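# Balance a bar level on the stand's ridge

## Task

Set the bar across the ridge at the top of the stand so that it sits very level there, balanced with no support, and remains that way; if the robot is still holding it in place at the end, the goal is not met.

## Robot and tools

Robot: two 7-joint Kinova Gen3 arms, left_arm and right_arm, each with a Robotiq 2F-85 parallel gripper. Their bases sit at (+0.011, +0.418, 0) m and (+0.047, -0.428, 0) m, each turned slightly about z. Joint ranges (rad, base to gripper): waist and all roll joints -69.115 to 69.115, shoulder -2.250 to 2.250, elbow -2.580 to 2.580, wrist pitch -2.100 to 2.100. Load limits: 46.9 N m for waist, shoulder, upper arm roll and elbow; 29.5 N m for forearm roll, wrist pitch and wrist roll. A carried object's weight counts toward these.

Scene frame: origin on the table surface midway between the arms; +z is up, +x points out across the table, and left_arm is on the +y side. The names left and right do not refer to sides of a camera image. Each result has a state line, left_arm: ... | right_arm: ..., giving each gripper's end_effector_position (m) and end_effector_quat_wxyz in this frame. Printed positions can be off, more so when an arm reaches far.

Gripper frame: fingers point along +z; pads close along y. end_effector_position is the spot between the pads when they are shut. Closed fingertips reach about 19 mm beyond it, open ones about 6 mm. While closing, the pads slide about 13 mm farther from the wrist, so keep that clearance above a surface.

Command row (used by execute_actions and move): always 16 numbers in [-1, 1], one list covering both arms even if only one moves. Order: left_arm dx, dy, dz, rx, ry, rz, left_gripper position, speed, then the same eight for right_arm/right_gripper. dx..rz are an offset, not a pose: they give the target relative to that gripper's pose in the most recent result that showed it (before any such result in the scene, and for the second and later calls within one reply, relative to where the arm is when the action begins). They are expressed in the gripper's own axes. Scale: 1.0 equals 0.6 m or 180 degrees. rx, ry, rz form a single rotation vector. All-zero offsets drive the arm back to that reference pose; they are not a pause. To keep an arm still, send the offset that returns it to its desired pose in a reply's first call and zeros afterwards.

Gripper numbers: position is absolute. +1 is fully open (85 mm), 0 about 41 mm, about -0.8 pads touch, -1 closes until blocked. speed: -1 about 20 mm/s, 0 about 85, +1 about 150. Full closing force is roughly 190 to 235 N per pad. For a light grip, open and then close to just under the object's width. To leave a gripper unchanged, repeat its previous position and speed; a 0 is an actual command. Fingers hold where they stopped until a change of 0.01 or more, but re-close on their own if the object slips or is lost. Result field position_measured_pct is about 50 minus 50 x position (0 = fully open); stopping short of target below 90 means something is held or blocking, around 90 or more means pads met.

Per control step, each commanded pose is clipped to within 70 mm and 16 degrees of the measured pose; position wins over orientation when both cannot be met. After an action ends an arm only continues to its last clipped pose, so check the result and command the remainder.

Tools:
- execute_actions: actions is a list holding at most one item. Empty list: just report state. {"rows": [...], "steps": n}: up to 15 rows, n from 1 to 15 steps at 1/30 s each (default 15); each row lasts one step and the final row repeats. {"steps": n} alone: a wait of up to 300 steps counted from the previous result, including your reply time. pictures (boolean) toggles camera images. A refused call does nothing.
- move: target is one 16-number row as above (offsets). speed in m/s, 0.002 to 0.5, default 0.25; rotation limited to twice that in rad/s. Straight-line paths, ending together, lasting 0.5 to 10 s (cut off at 10 s). No avoidance of objects or the other arm; grippers lag and may exceed speed, especially near full stretch. Faster motion and targets set deeper past contact press harder. Result includes a move: line with the ending (done, off_target, moving, held, fault), any limits (paced = pose clipped; held = some steps blocked, after which the arm may jump fast) and each gripper's distance from target.
- wait: seconds 0 to 10; nothing new is sent.
- zoom_image: camera cam_head_left or cam_head_right (both 896x504), region [x0, y0, x1, y1] in pixels from the top-left, at most 504 by 504.
- show_instructions: shows the scene's reference images.
- read_manual: section "licences" gives licence texts.
Only call it once the bar is resting level on its own.

Other result lines: "pose unreachable" means a clearance check altered or blocked an arm's command; HELD marks steps where a row was not fully sent; "Hand target" shows where each gripper is currently being driven. MOTOR HOT appears from 60 °C; at 75 °C an OVER-TEMPERATURE FAULT lets the arm sag. Reaching a load limit causes a 10 s torque-fault stop.

Avoid: dropping the bar or knocking anything off the table (fails the task), slamming or pressing hard, letting the arms collide, and holding loads for long. Loose objects may occasionally get a brief shove from outside, so confirm the bar stays balanced before finishing.

Each tool is called after ">>>" as name([rows], argument=value, ...), one row to a line, values as JSON.

Reference images:

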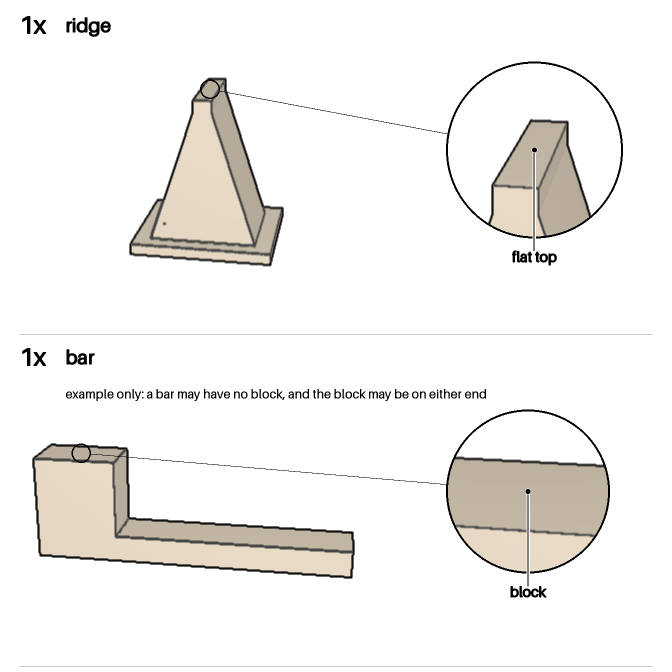

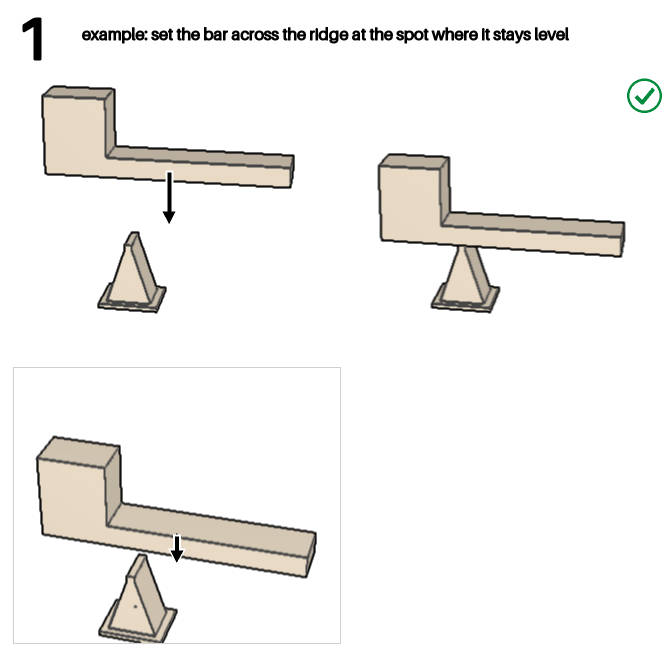

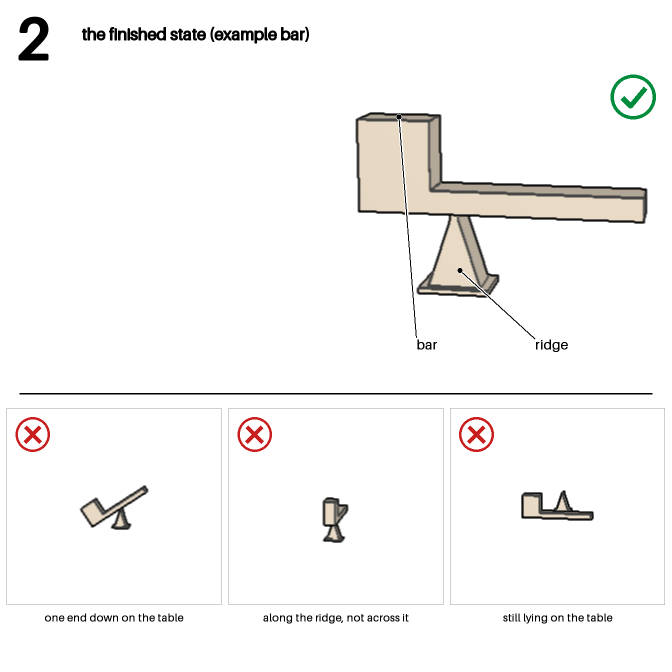

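## Session

>>> execute_actions(actions=[])

Scene clock: 0.00 s of 4100.00 s.
left_arm: end_effector_position=(+0.3041, +0.5667, +0.3535) position_measured_pct=0.0 end_effector_quat_wxyz=(-0.038, -0.426, +0.900, +0.091) | right_arm: end_effector_position=(+0.3568, -0.2822, +0.2144) position_measured_pct=0.0 end_effector_quat_wxyz=(+0.121, +0.386, +0.914, +0.027)
Joint positions: left_arm=[-0.462  0.106 -0.078  1.607 -0.17   1.517  2.085] | right_arm=[-1.064  0.069  0.216  2.147  0.245  0.776 -0.063]
Joint velocities: left_arm=[0.    0.001 0.001 0.    0.    0.001 0.001] | right_arm=[-0.001 -0.001  0.    -0.     0.    -0.001  0.   ]
Motor temperatures (°C, as the motors report them): left_arm=[34 32 28 31 34 43 36] | right_arm=[33 30 27 26 36 39 38]
Hand target (left_arm): +0.304, +0.567, +0.353; -0.038, -0.426, +0.900, +0.091
Hand target (right_arm): +0.357, -0.282, +0.214; +0.121, +0.386, +0.914, +0.027

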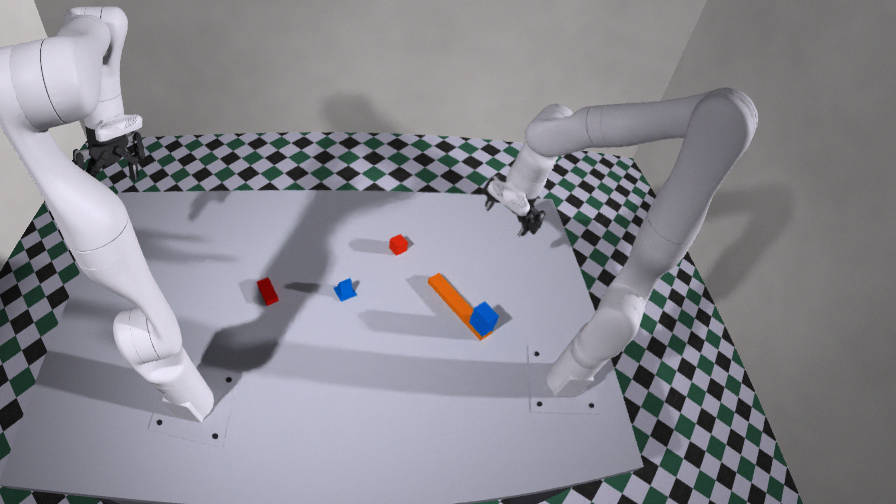

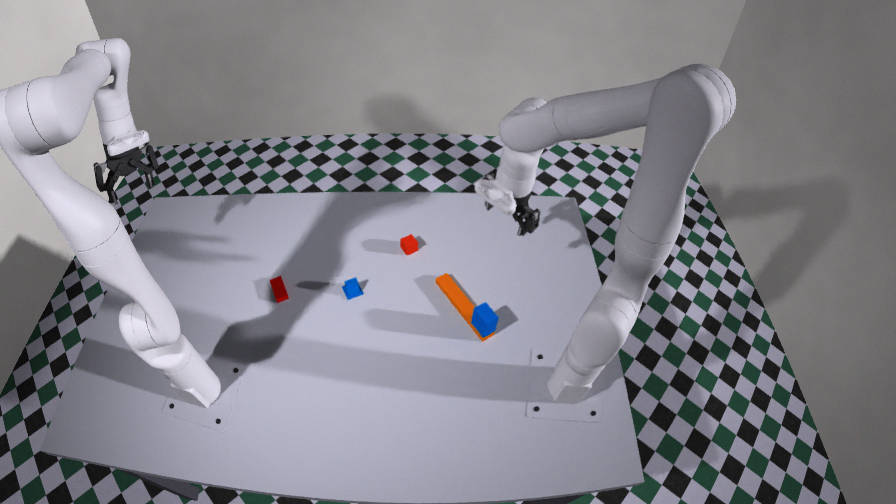

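>>> zoom_image(camera="cam_head_left", region=[240, 220, 540, 370])

>>> zoom_image(camera="cam_head_right", region=[240, 220, 540, 370])

Region (240, 220, 540, 370) of cam_head_left's 896x504 image, scaled by 1.680, with more detail than that image has.

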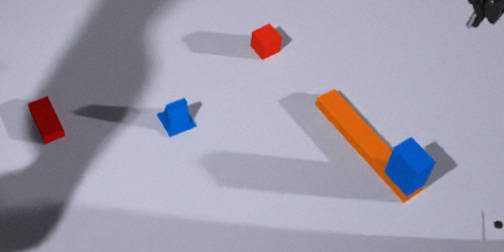

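Region (240, 220, 540, 370) of cam_head_right's 896x504 image, scaled by 1.680, with more detail than that image has.

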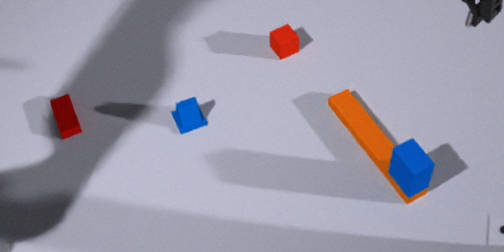

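>>> zoom_image(camera="cam_head_left", region=[320, 265, 370, 315])

>>> zoom_image(camera="cam_head_left", region=[415, 260, 515, 350])

Region (320, 265, 370, 315) of cam_head_left's 896x504 image, scaled by 10.080, with more detail than that image has.

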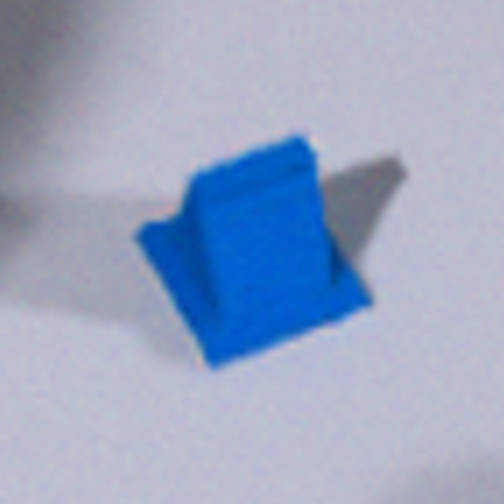

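Region (415, 260, 515, 350) of cam_head_left's 896x504 image, scaled by 5.040, with more detail than that image has; it fills the top 454 rows of this view, and the rest is white.

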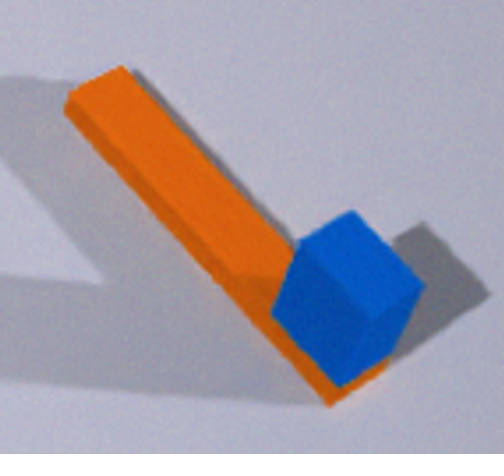

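>>> execute_actions([
  {"rows": [[0,0,0,0,0,0,1,0,0,0,0,0,0,0,1,0]], "steps": 3},
], pictures=false)

Scene clock: 42.27 s of 4100.00 s.
left_arm: end_effector_position=(+0.3041, +0.5667, +0.3535) position_measured_pct=0.0 end_effector_quat_wxyz=(-0.038, -0.426, +0.900, +0.091) | right_arm: end_effector_position=(+0.3568, -0.2822, +0.2144) position_measured_pct=0.0 end_effector_quat_wxyz=(+0.121, +0.386, +0.914, +0.027)
Joint positions: left_arm=[-0.462  0.106 -0.078  1.607 -0.17   1.517  2.085] | right_arm=[-1.064  0.069  0.216  2.147  0.245  0.776 -0.063]
Joint velocities: left_arm=[-0.001  0.    -0.     0.001  0.    -0.002 -0.   ] | right_arm=[-0.     0.001 -0.    -0.     0.     0.    -0.   ]
Motor temperatures (°C, as the motors report them): left_arm=[34 32 28 31 34 43 36] | right_arm=[33 30 27 27 37 39 38]
Hand target (left_arm): +0.304, +0.567, +0.353; -0.038, -0.426, +0.900, +0.091
Hand target (right_arm): +0.357, -0.282, +0.214; +0.121, +0.386, +0.914, +0.027
Off the commanded pose (left_arm): 0.000 m, 0 deg.
Off the commanded pose (right_arm): 0.000 m, 0 deg.
Steps of this call (steps 1 to 90: nothing new was sent; then 39.17 s passed at rest; steps 91 to 93: all 3 steps of this action). Readings (end_effector_position | what the end effector reports):
91: left_arm (+0.3041, +0.5667, +0.3535) | right_arm (+0.3568, -0.2822, +0.2144) | left_arm position_measured_pct=0.0 | right_arm position_measured_pct=0.0
92: left_arm (+0.3041, +0.5667, +0.3535) | right_arm (+0.3568, -0.2822, +0.2144) | left_arm position_measured_pct=0.0 | right_arm position_measured_pct=0.0
93: the state above

>>> move(target=[0,0,0,0,0,0,1,0,0.261,-0.175,0.0475,0.089,0.0091,0.5376,1,0], speed=0.3)

Scene clock: 64.97 s of 4100.00 s.
left_arm: end_effector_position=(+0.3041, +0.5667, +0.3535) position_measured_pct=0.0 end_effector_quat_wxyz=(-0.038, -0.426, +0.900, +0.091) | right_arm: end_effector_position=(+0.1854, -0.2451, +0.1402) position_measured_pct=0.0 end_effector_quat_wxyz=(-0.000, +0.949, +0.316, +0.000)
Joint positions: left_arm=[-0.462  0.106 -0.078  1.607 -0.17   1.517  2.085] | right_arm=[-1.367  0.093  0.17   2.412 -0.027  0.638 -1.925]
Joint velocities: left_arm=[ 0.    -0.001  0.001 -0.001  0.001  0.     0.   ] | right_arm=[-0.005 -0.001 -0.004  0.002  0.005 -0.002 -0.011]
Motor temperatures (°C, as the motors report them): left_arm=[34 32 28 31 34 43 36] | right_arm=[33 30 27 27 37 39 38]
Hand target (left_arm): +0.304, +0.567, +0.353; -0.038, -0.426, +0.900, +0.091
Hand target (right_arm): +0.185, -0.245, +0.140; -0.000, +0.949, +0.316, +0.000
Off the commanded pose (left_arm): 0.000 m, 0 deg.
Off the commanded pose (right_arm): 0.001 m, 0 deg.
After step 90, 16.40 s passed at rest.
move: done

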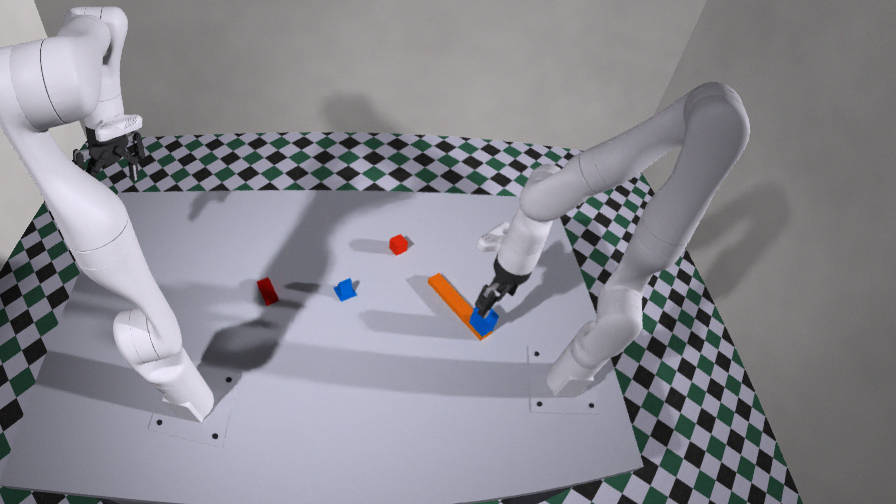

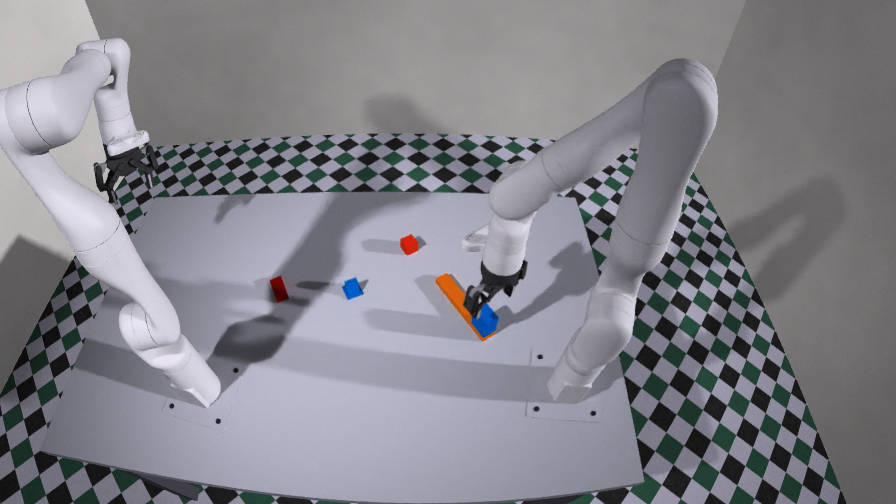

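Lower a bit and look.

>>> move(target=[0,0,0,0,0,0,1,0,0,0,0.075,0,0,0,1,0], speed=0.1)

>>> zoom_image(camera="cam_head_left", region=[415, 250, 535, 350])

>>> zoom_image(camera="cam_head_right", region=[415, 250, 535, 350])

Scene clock: 71.30 s of 4100.00 s.
left_arm: end_effector_position=(+0.3041, +0.5667, +0.3535) position_measured_pct=0.0 end_effector_quat_wxyz=(-0.038, -0.426, +0.900, +0.091) | right_arm: end_effector_position=(+0.1856, -0.2448, +0.0954) position_measured_pct=0.0 end_effector_quat_wxyz=(-0.001, +0.949, +0.316, +0.001)
Joint positions: left_arm=[-0.462  0.106 -0.078  1.607 -0.17   1.517  2.085] | right_arm=[-1.335  0.24   0.148  2.487 -0.087  0.417 -1.86 ]
Joint velocities: left_arm=[-0.001  0.002  0.     0.001 -0.001 -0.001  0.   ] | right_arm=[ 0.003  0.008 -0.001  0.001 -0.003 -0.005  0.003]
Motor temperatures (°C, as the motors report them): left_arm=[34 32 28 31 34 43 36] | right_arm=[33 30 27 27 37 39 38]
Hand target (left_arm): +0.304, +0.567, +0.353; -0.038, -0.426, +0.900, +0.091
Hand target (right_arm): +0.186, -0.245, +0.095; -0.000, +0.949, +0.316, +0.000
Off the commanded pose (left_arm): 0.000 m, 0 deg.
Off the commanded pose (right_arm): 0.000 m, 0 deg.
After step 90, 2.47 s passed at rest.
move: done

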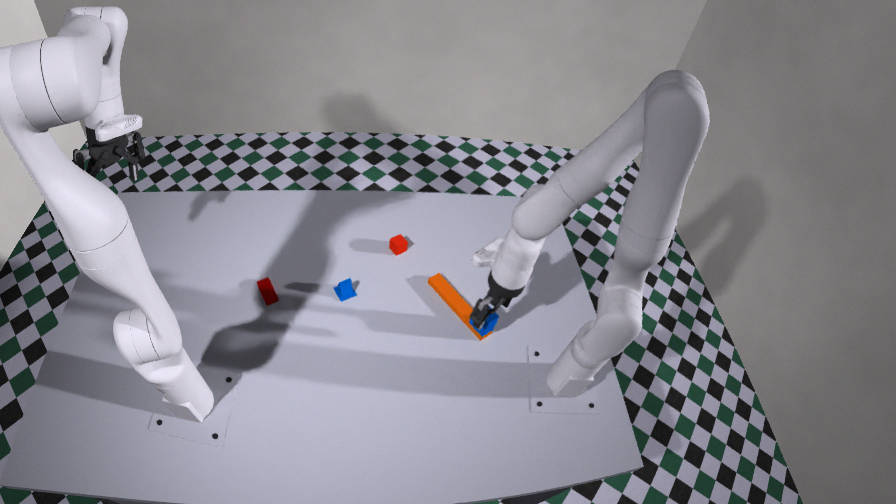

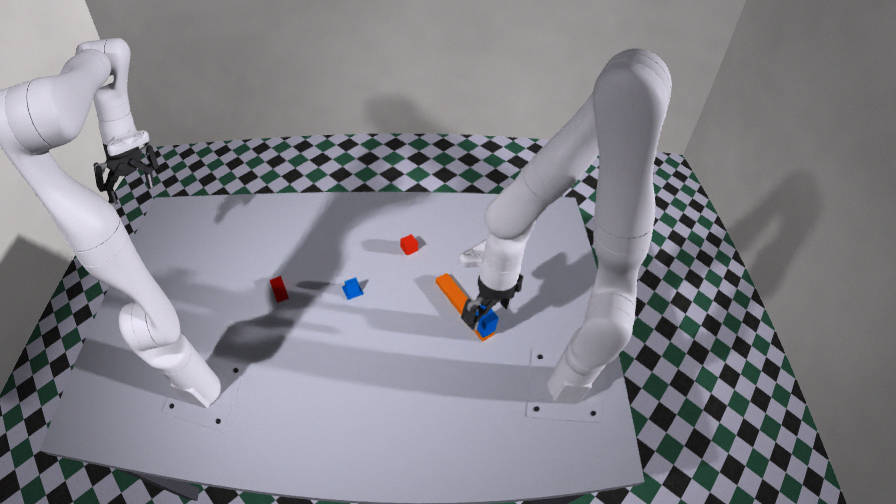

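Region (415, 250, 535, 350) of cam_head_left's 896x504 image, scaled by 4.200, with more detail than that image has.

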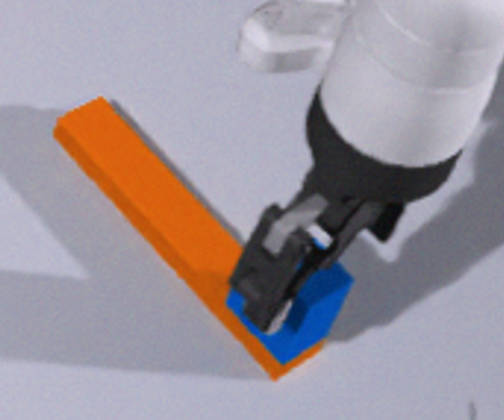

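Region (415, 250, 535, 350) of cam_head_right's 896x504 image, scaled by 4.200, with more detail than that image has.

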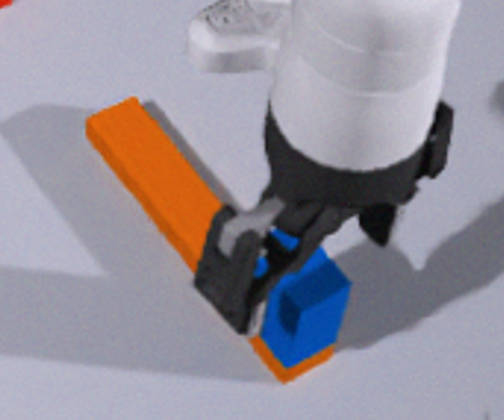

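>>> move(target=[0,0,0,0,0,0,1,0,-0.012,0,0.06,0,0,0,1,0], speed=0.05)

>>> zoom_image(camera="cam_head_left", region=[415, 250, 535, 350])

>>> zoom_image(camera="cam_head_right", region=[415, 250, 535, 350])

Scene clock: 78.47 s of 4100.00 s.
left_arm: end_effector_position=(+0.3041, +0.5667, +0.3535) position_measured_pct=0.0 end_effector_quat_wxyz=(-0.038, -0.426, +0.900, +0.091) | right_arm: end_effector_position=(+0.1801, -0.2488, +0.0595) position_measured_pct=0.0 end_effector_quat_wxyz=(-0.001, +0.949, +0.316, +0.001)
Joint positions: left_arm=[-0.462  0.106 -0.078  1.607 -0.17   1.517  2.085] | right_arm=[-1.292  0.37   0.087  2.554 -0.143  0.219 -1.819]
Joint velocities: left_arm=[-0.001  0.001  0.001  0.001 -0.    -0.001  0.001] | right_arm=[ 0.005  0.008 -0.002  0.002 -0.002 -0.003  0.002]
Motor temperatures (°C, as the motors report them): left_arm=[34 32 28 31 34 43 36] | right_arm=[33 30 27 27 37 39 38]
Hand target (left_arm): +0.304, +0.567, +0.353; -0.038, -0.426, +0.900, +0.091
Hand target (right_arm): +0.180, -0.249, +0.059; -0.000, +0.949, +0.316, +0.001
Off the commanded pose (left_arm): 0.000 m, 0 deg.
Off the commanded pose (right_arm): 0.000 m, 0 deg.
After step 90, 3.10 s passed at rest.
move: done

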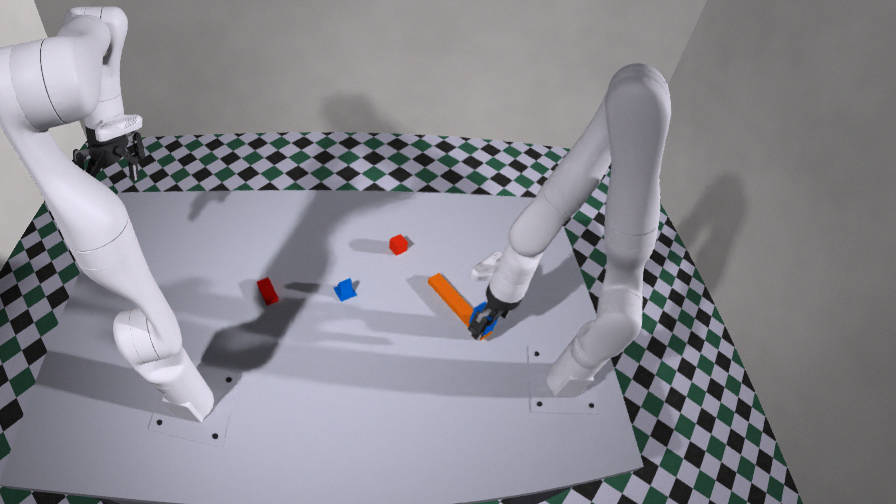

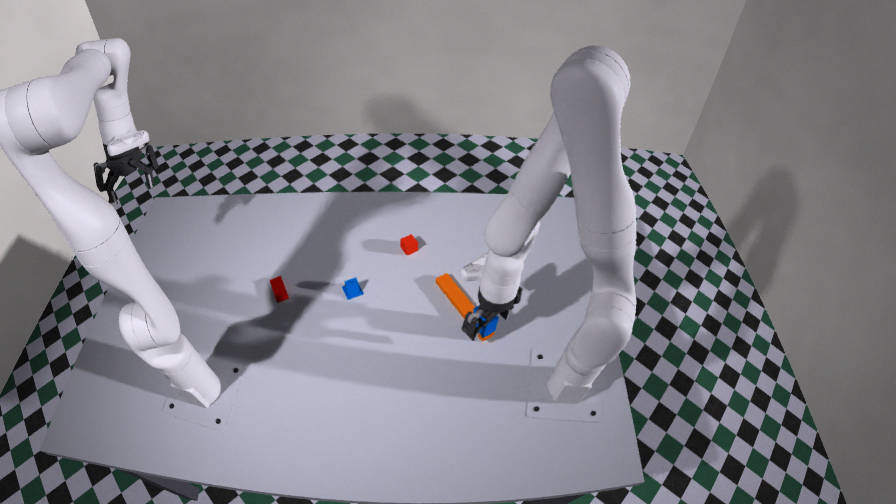

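Region (415, 250, 535, 350) of cam_head_left's 896x504 image, scaled by 4.200, with more detail than that image has.

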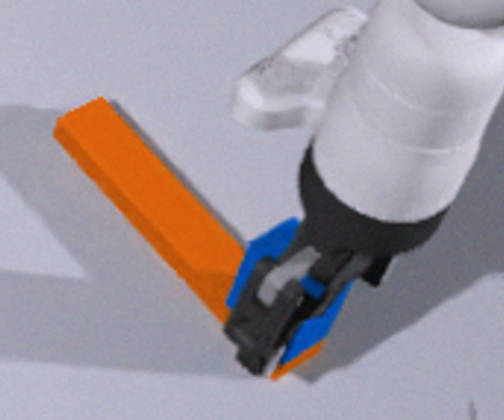

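Region (415, 250, 535, 350) of cam_head_right's 896x504 image, scaled by 4.200, with more detail than that image has.

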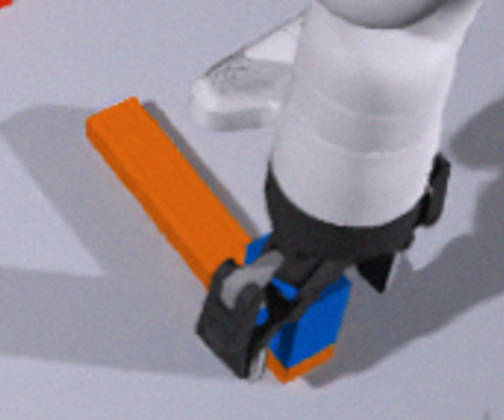

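>>> move(target=[0,0,0,0,0,0,1,0,0.005,0,0.02,0,0,0,1,0], speed=0.05)

>>> move(target=[0,0,0,0,0,0,1,0,0,0,0,0,0,0,-1,-0.5])

>>> zoom_image(camera="cam_head_left", region=[415, 250, 535, 350])

>>> zoom_image(camera="cam_head_right", region=[415, 250, 535, 350])

Scene clock: 86.17 s of 4100.00 s.
left_arm: end_effector_position=(+0.3041, +0.5667, +0.3535) position_measured_pct=0.0 end_effector_quat_wxyz=(-0.038, -0.426, +0.900, +0.091) | right_arm: end_effector_position=(+0.1825, -0.2468, +0.0477) position_measured_pct=0.0 end_effector_quat_wxyz=(-0.001, +0.949, +0.317, +0.001)
Joint positions: left_arm=[-0.462  0.106 -0.078  1.607 -0.17   1.517  2.085] | right_arm=[-1.266  0.422  0.062  2.557 -0.153  0.162 -1.807]
Joint velocities: left_arm=[-0.     0.     0.001  0.     0.001 -0.     0.   ] | right_arm=[ 0.004  0.007 -0.001  0.001 -0.001 -0.004  0.002]
Motor temperatures (°C, as the motors report them): left_arm=[34 32 28 31 34 43 36] | right_arm=[33 30 27 27 37 39 38]
Hand target (left_arm): +0.304, +0.567, +0.353; -0.038, -0.426, +0.900, +0.091
Hand target (right_arm): +0.183, -0.247, +0.048; -0.001, +0.949, +0.316, +0.001
Off the commanded pose (left_arm): 0.000 m, 0 deg.
Off the commanded pose (right_arm): 0.000 m, 0 deg.
After step 90, 3.97 s passed at rest.
move: done

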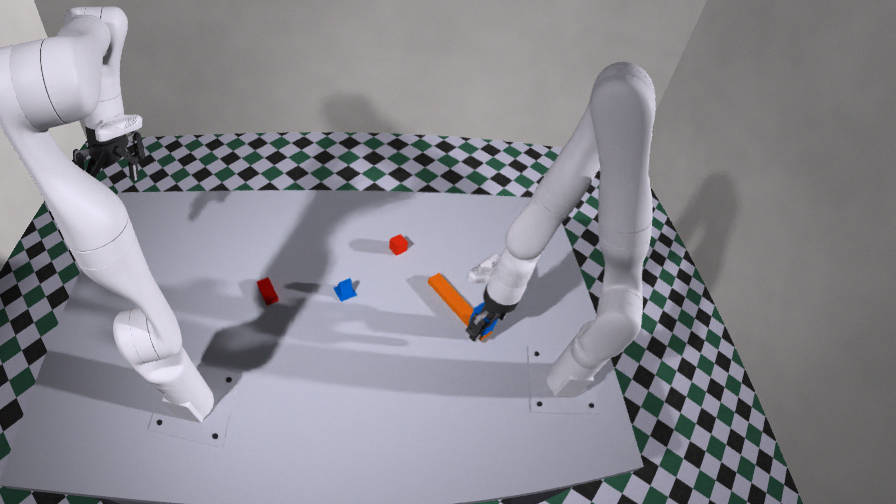

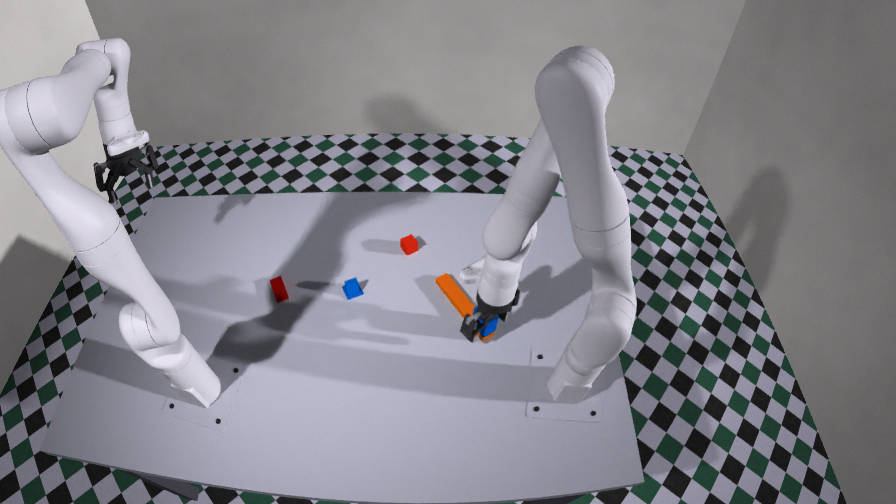

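Scene clock: 87.60 s of 4100.00 s.
left_arm: end_effector_position=(+0.3041, +0.5667, +0.3535) position_measured_pct=0.0 end_effector_quat_wxyz=(-0.038, -0.426, +0.900, +0.091) | right_arm: end_effector_position=(+0.1826, -0.2467, +0.0482) position_measured_pct=59.1 end_effector_quat_wxyz=(-0.001, +0.949, +0.316, +0.002)
Joint positions: left_arm=[-0.462  0.106 -0.078  1.607 -0.17   1.517  2.085] | right_arm=[-1.266  0.419  0.062  2.557 -0.153  0.163 -1.807]
Joint velocities: left_arm=[-0.     0.002 -0.001 -0.     0.    -0.001 -0.   ] | right_arm=[ 0.     0.001  0.001 -0.    -0.    -0.    -0.001]
Motor temperatures (°C, as the motors report them): left_arm=[34 32 28 31 34 43 36] | right_arm=[33 30 27 27 37 39 38]
Hand target (left_arm): +0.304, +0.567, +0.353; -0.038, -0.426, +0.900, +0.091
Hand target (right_arm): +0.183, -0.247, +0.048; -0.001, +0.949, +0.317, +0.001
Off the commanded pose (left_arm): 0.000 m, 0 deg.
Off the commanded pose (right_arm): 0.000 m, 0 deg.
move: done

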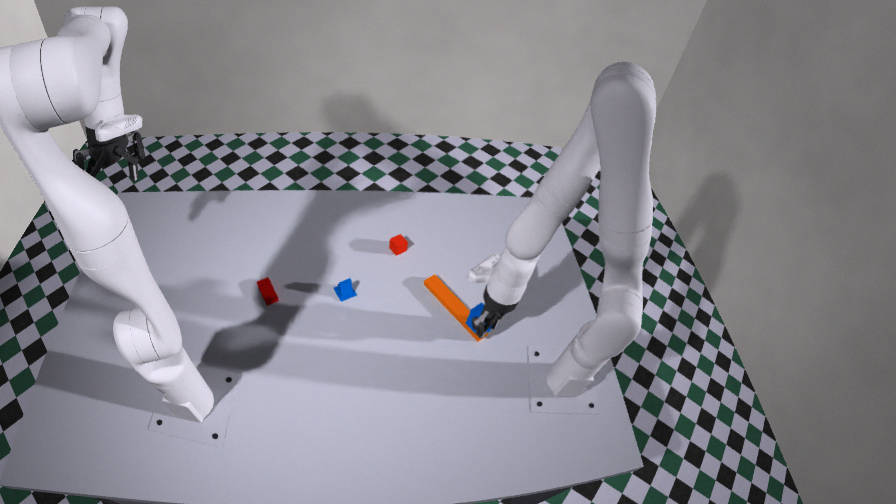

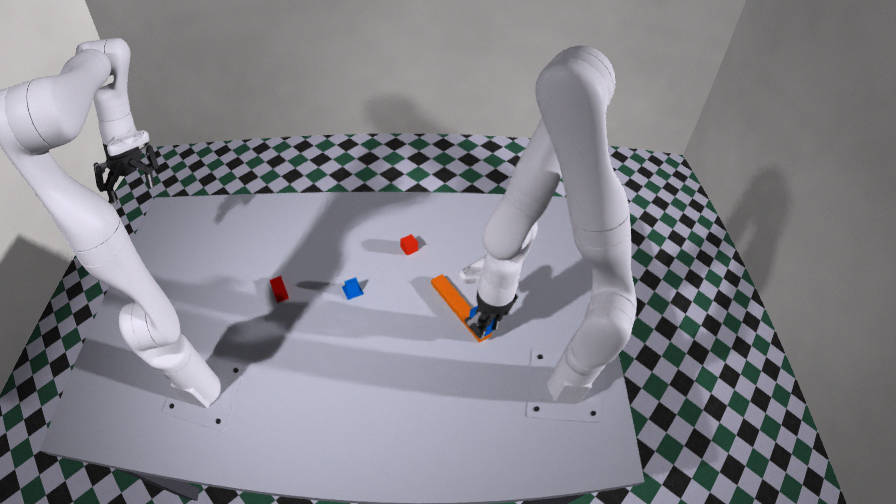

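Region (415, 250, 535, 350) of cam_head_left's 896x504 image, scaled by 4.200, with more detail than that image has.

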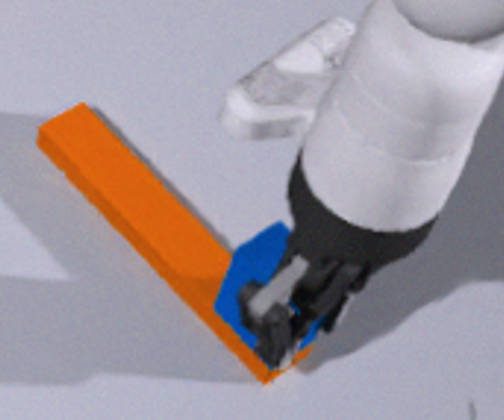

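Region (415, 250, 535, 350) of cam_head_right's 896x504 image, scaled by 4.200, with more detail than that image has.

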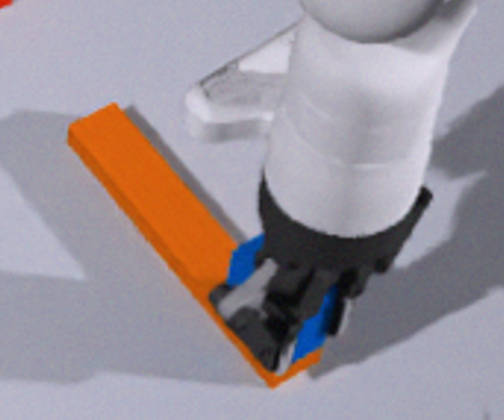

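>>> move(target=[0,0,0,0,0,0,1,0,0,0,-0.137,0,0,0,-1,-0.5], speed=0.12)

>>> move(target=[0.417,-0.523,0.3065,0.445,0.0756,0.128,0,0,0.399,-0.351,0,0,0,0.061,-1,-0.5], speed=0.2)

Scene clock: 172.83 s of 4100.00 s.
left_arm: end_effector_position=(+0.3041, +0.5667, +0.3535) position_measured_pct=0.0 end_effector_quat_wxyz=(-0.038, -0.426, +0.900, +0.091) | right_arm: end_effector_position=(+0.1821, -0.2472, +0.1303) position_measured_pct=59.1 end_effector_quat_wxyz=(-0.001, +0.949, +0.316, +0.001)
Joint positions: left_arm=[-0.462  0.106 -0.078  1.607 -0.17   1.517  2.085] | right_arm=[-1.365  0.113  0.162  2.442 -0.034  0.585 -1.924]
Joint velocities: left_arm=[-0.    -0.001  0.     0.     0.    -0.     0.   ] | right_arm=[-0.002 -0.009 -0.002 -0.001  0.001  0.001 -0.002]
Motor temperatures (°C, as the motors report them): left_arm=[34 32 28 31 34 43 36] | right_arm=[33 31 27 27 37 39 38]
Hand target (left_arm): +0.304, +0.567, +0.353; -0.038, -0.426, +0.900, +0.091
Hand target (right_arm): +0.182, -0.247, +0.130; -0.002, +0.949, +0.316, +0.001
Off the commanded pose (left_arm): 0.000 m, 0 deg.
Off the commanded pose (right_arm): 0.000 m, 0 deg.
After step 90, 81.10 s passed at rest.
move: done

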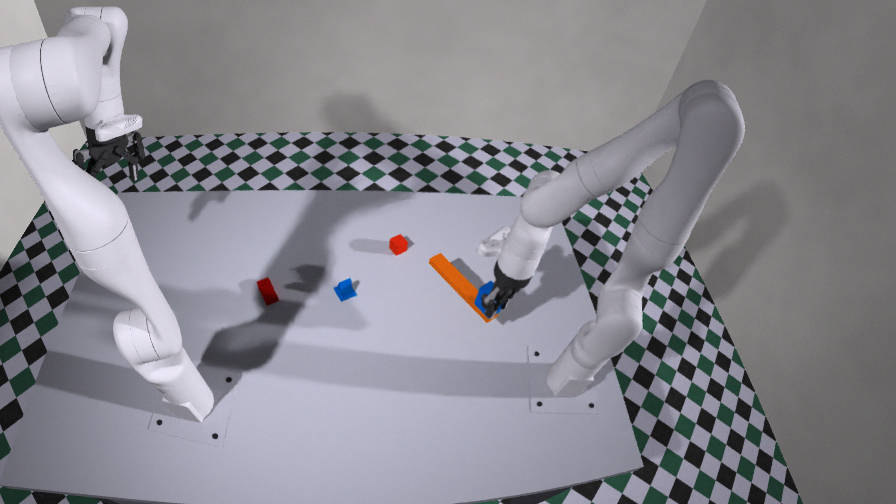

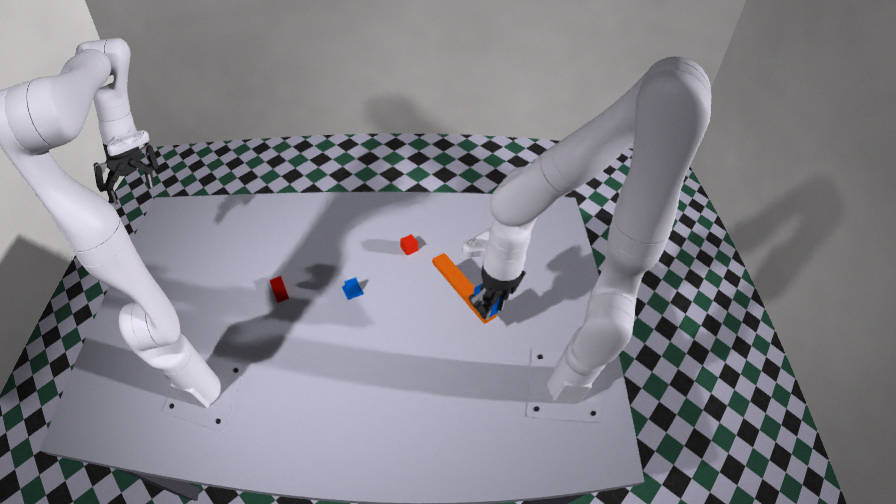

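Scene clock: 177.10 s of 4100.00 s.
left_arm: end_effector_position=(+0.3536, +0.2022, +0.1072) position_measured_pct=49.6 end_effector_quat_wxyz=(+0.127, -0.184, +0.800, -0.557) | right_arm: end_effector_position=(+0.2474, +0.0648, +0.1322) position_measured_pct=59.1 end_effector_quat_wxyz=(-0.001, +0.974, +0.225, +0.001)
Joint positions: left_arm=[-0.514  1.055  0.046  2.574  1.859  1.277 -0.509] | right_arm=[-1.507  0.685  0.163  1.461 -0.121  1.001 -2.253]
Joint velocities: left_arm=[ 0.     0.012 -0.001  0.001  0.001  0.002 -0.003] | right_arm=[-0.     0.001 -0.    -0.    -0.     0.003 -0.   ]
Motor temperatures (°C, as the motors report them): left_arm=[34 32 28 31 34 43 36] | right_arm=[33 31 27 27 37 39 38]
Hand target (left_arm): +0.353, +0.202, +0.107; +0.126, -0.185, +0.800, -0.557
Hand target (right_arm): +0.247, +0.065, +0.132; -0.001, +0.974, +0.225, +0.001
Off the commanded pose (left_arm): 0.004 m, 0 deg.
Off the commanded pose (right_arm): 0.001 m, 0 deg.
move: off_target (left_arm)

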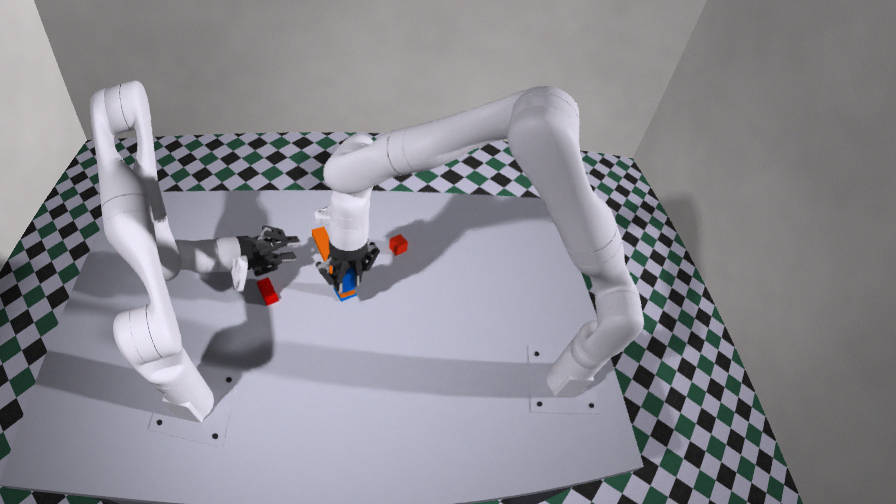

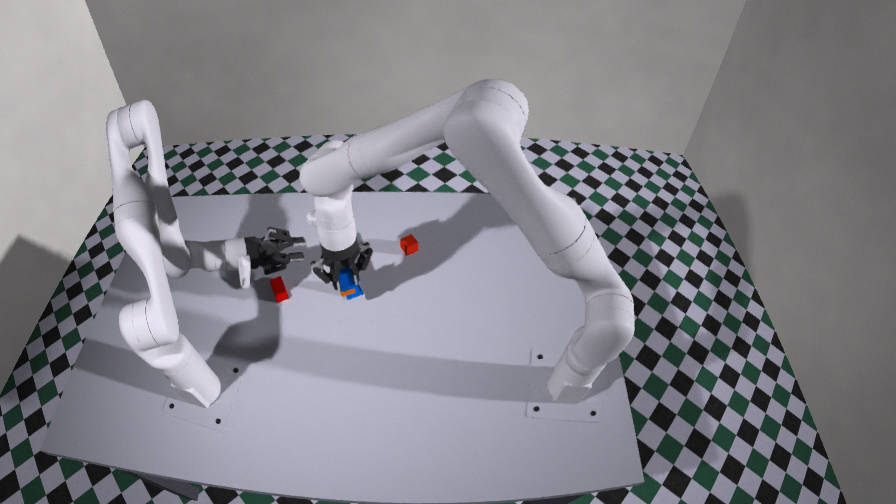

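>>> zoom_image(camera="cam_head_left", region=[260, 210, 390, 310])

>>> zoom_image(camera="cam_head_right", region=[260, 210, 390, 310])

Region (260, 210, 390, 310) of cam_head_left's 896x504 image, scaled by 3.877, with more detail than that image has; it fills the top 388 rows of this view, and the rest is white.

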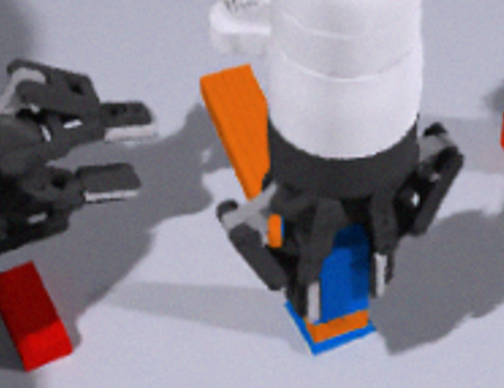

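Region (260, 210, 390, 310) of cam_head_right's 896x504 image, scaled by 3.877, with more detail than that image has; it fills the top 388 rows of this view, and the rest is white.

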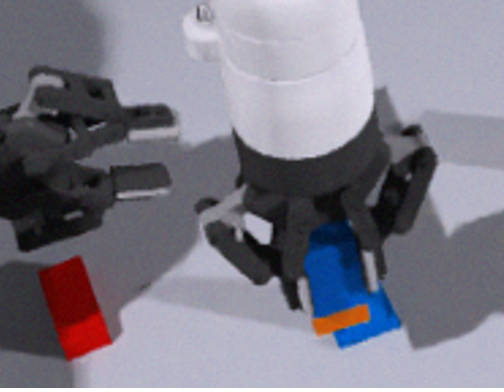

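>>> move(target=[0,0,0,0,0,0,0,0,-0.015,0.02,0.035,0,0,0,-1,-0.5], speed=0.04)

>>> zoom_image(camera="cam_head_left", region=[290, 220, 390, 320])

>>> zoom_image(camera="cam_head_right", region=[290, 220, 390, 320])

Scene clock: 202.33 s of 4100.00 s.
left_arm: end_effector_position=(+0.3536, +0.2022, +0.1072) position_measured_pct=49.6 end_effector_quat_wxyz=(+0.127, -0.184, +0.800, -0.557) | right_arm: end_effector_position=(+0.2447, +0.0502, +0.1110) position_measured_pct=59.1 end_effector_quat_wxyz=(-0.001, +0.974, +0.225, +0.001)
Joint positions: left_arm=[-0.514  1.055  0.046  2.574  1.859  1.277 -0.509] | right_arm=[-1.503  0.685  0.158  1.542 -0.124  0.92  -2.244]
Joint velocities: left_arm=[-0.001 -0.002 -0.     0.    -0.     0.001 -0.   ] | right_arm=[-0.    -0.002  0.     0.001 -0.    -0.002 -0.   ]
Motor temperatures (°C, as the motors report them): left_arm=[34 33 28 31 34 43 36] | right_arm=[33 32 27 27 37 39 38]
Hand target (left_arm): +0.354, +0.202, +0.107; +0.127, -0.184, +0.800, -0.557
Hand target (right_arm): +0.245, +0.050, +0.111; -0.001, +0.974, +0.225, +0.001
Off the commanded pose (left_arm): 0.000 m, 0 deg.
Off the commanded pose (right_arm): 0.000 m, 0 deg.
After step 90, 21.30 s passed at rest.
move: done

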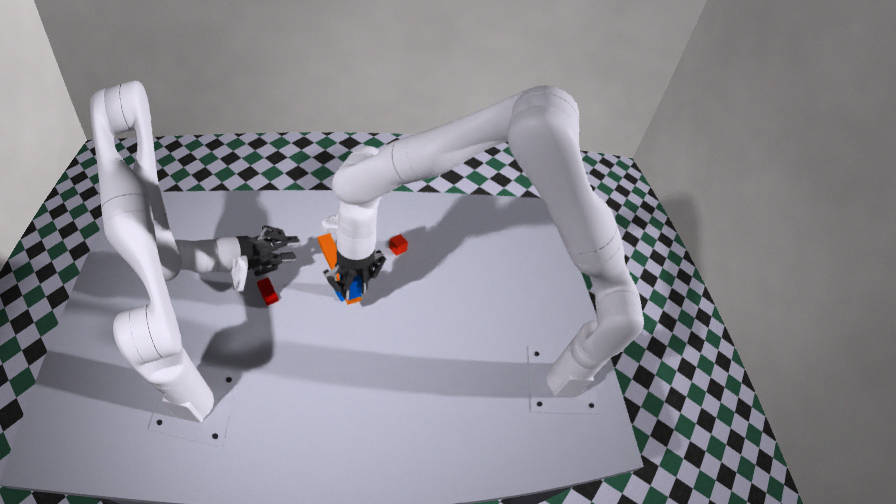

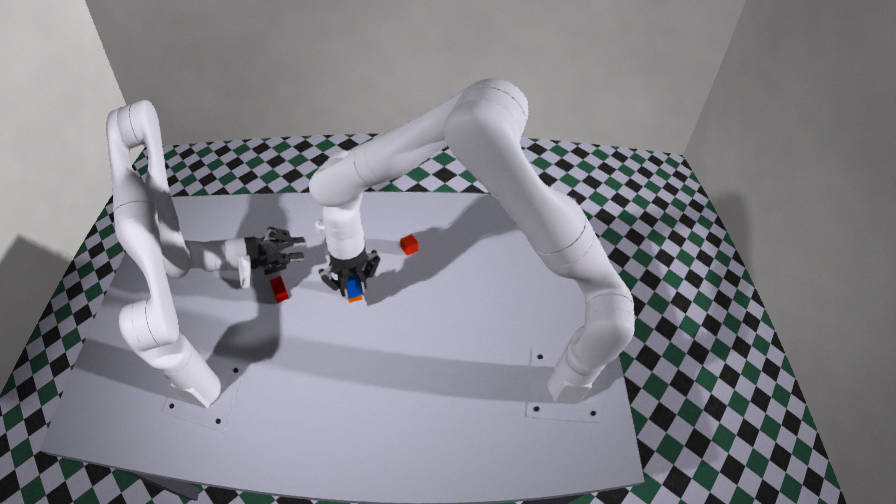

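Region (290, 220, 390, 320) of cam_head_left's 896x504 image, scaled by 5.040, with more detail than that image has.

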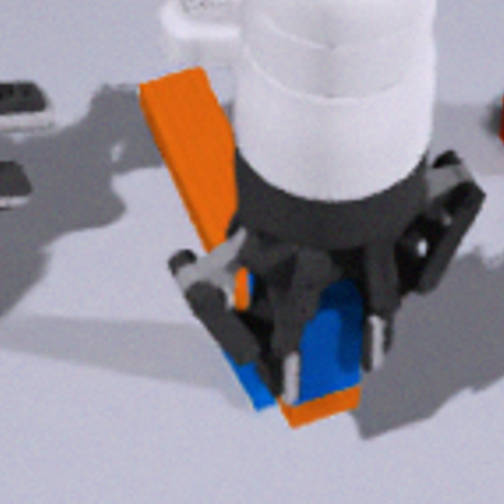

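Region (290, 220, 390, 320) of cam_head_right's 896x504 image, scaled by 5.040, with more detail than that image has.

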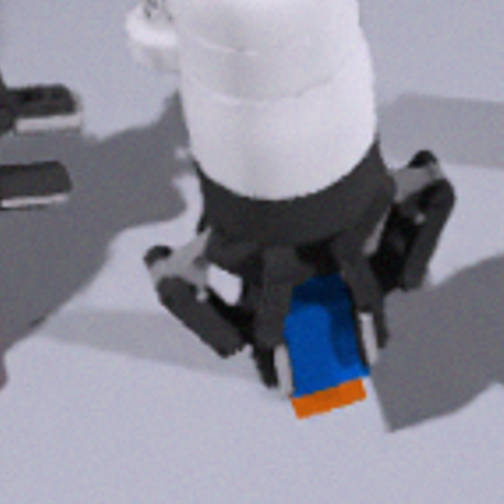

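>>> move(target=[-0.006,0.025,0.093,0,0,0,0,0,0.006,0,0.01,0,0,0,-1,-0.5], speed=0.04)

>>> zoom_image(camera="cam_head_left", region=[290, 220, 390, 320])

Scene clock: 218.67 s of 4100.00 s.
left_arm: end_effector_position=(+0.3775, +0.1612, +0.0741) position_measured_pct=49.6 end_effector_quat_wxyz=(+0.127, -0.184, +0.800, -0.557) | right_arm: end_effector_position=(+0.2479, +0.0518, +0.1051) position_measured_pct=59.1 end_effector_quat_wxyz=(-0.001, +0.974, +0.225, +0.001)
Joint positions: left_arm=[-0.375  1.149  0.117  2.482  2.037  1.298 -0.514] | right_arm=[-1.496  0.699  0.156  1.538 -0.126  0.911 -2.238]
Joint velocities: left_arm=[ 0.002  0.005  0.003  0.     0.002 -0.001 -0.   ] | right_arm=[-0.     0.002 -0.001  0.    -0.    -0.001 -0.   ]
Motor temperatures (°C, as the motors report them): left_arm=[34 33 28 31 34 43 36] | right_arm=[33 32 27 27 37 39 38]
Hand target (left_arm): +0.377, +0.161, +0.074; +0.127, -0.184, +0.800, -0.557
Hand target (right_arm): +0.248, +0.052, +0.105; -0.001, +0.974, +0.225, +0.001
Off the commanded pose (left_arm): 0.000 m, 0 deg.
Off the commanded pose (right_arm): 0.000 m, 0 deg.
After step 90, 11.60 s passed at rest.
move: done

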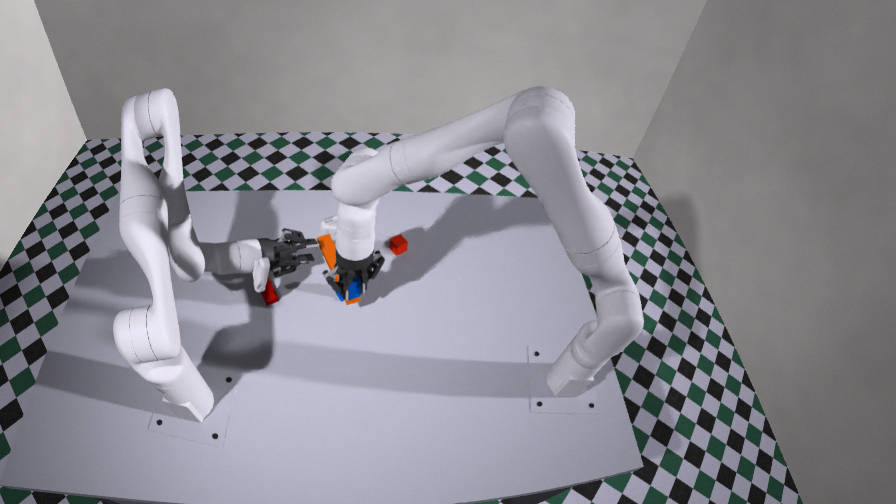

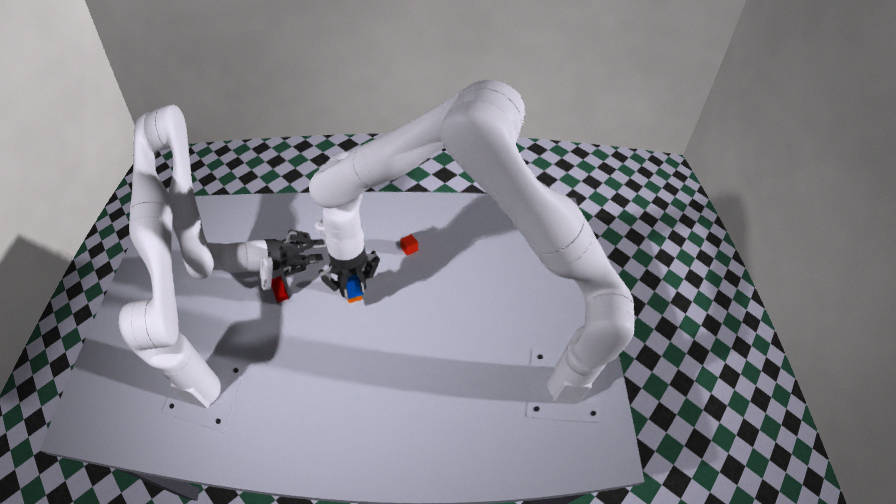

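Region (290, 220, 390, 320) of cam_head_left's 896x504 image, scaled by 5.040, with more detail than that image has.

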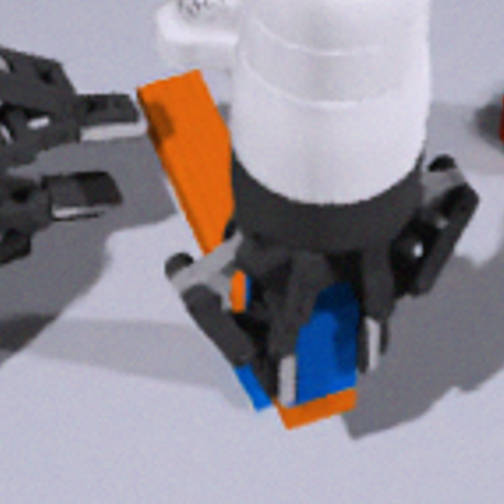

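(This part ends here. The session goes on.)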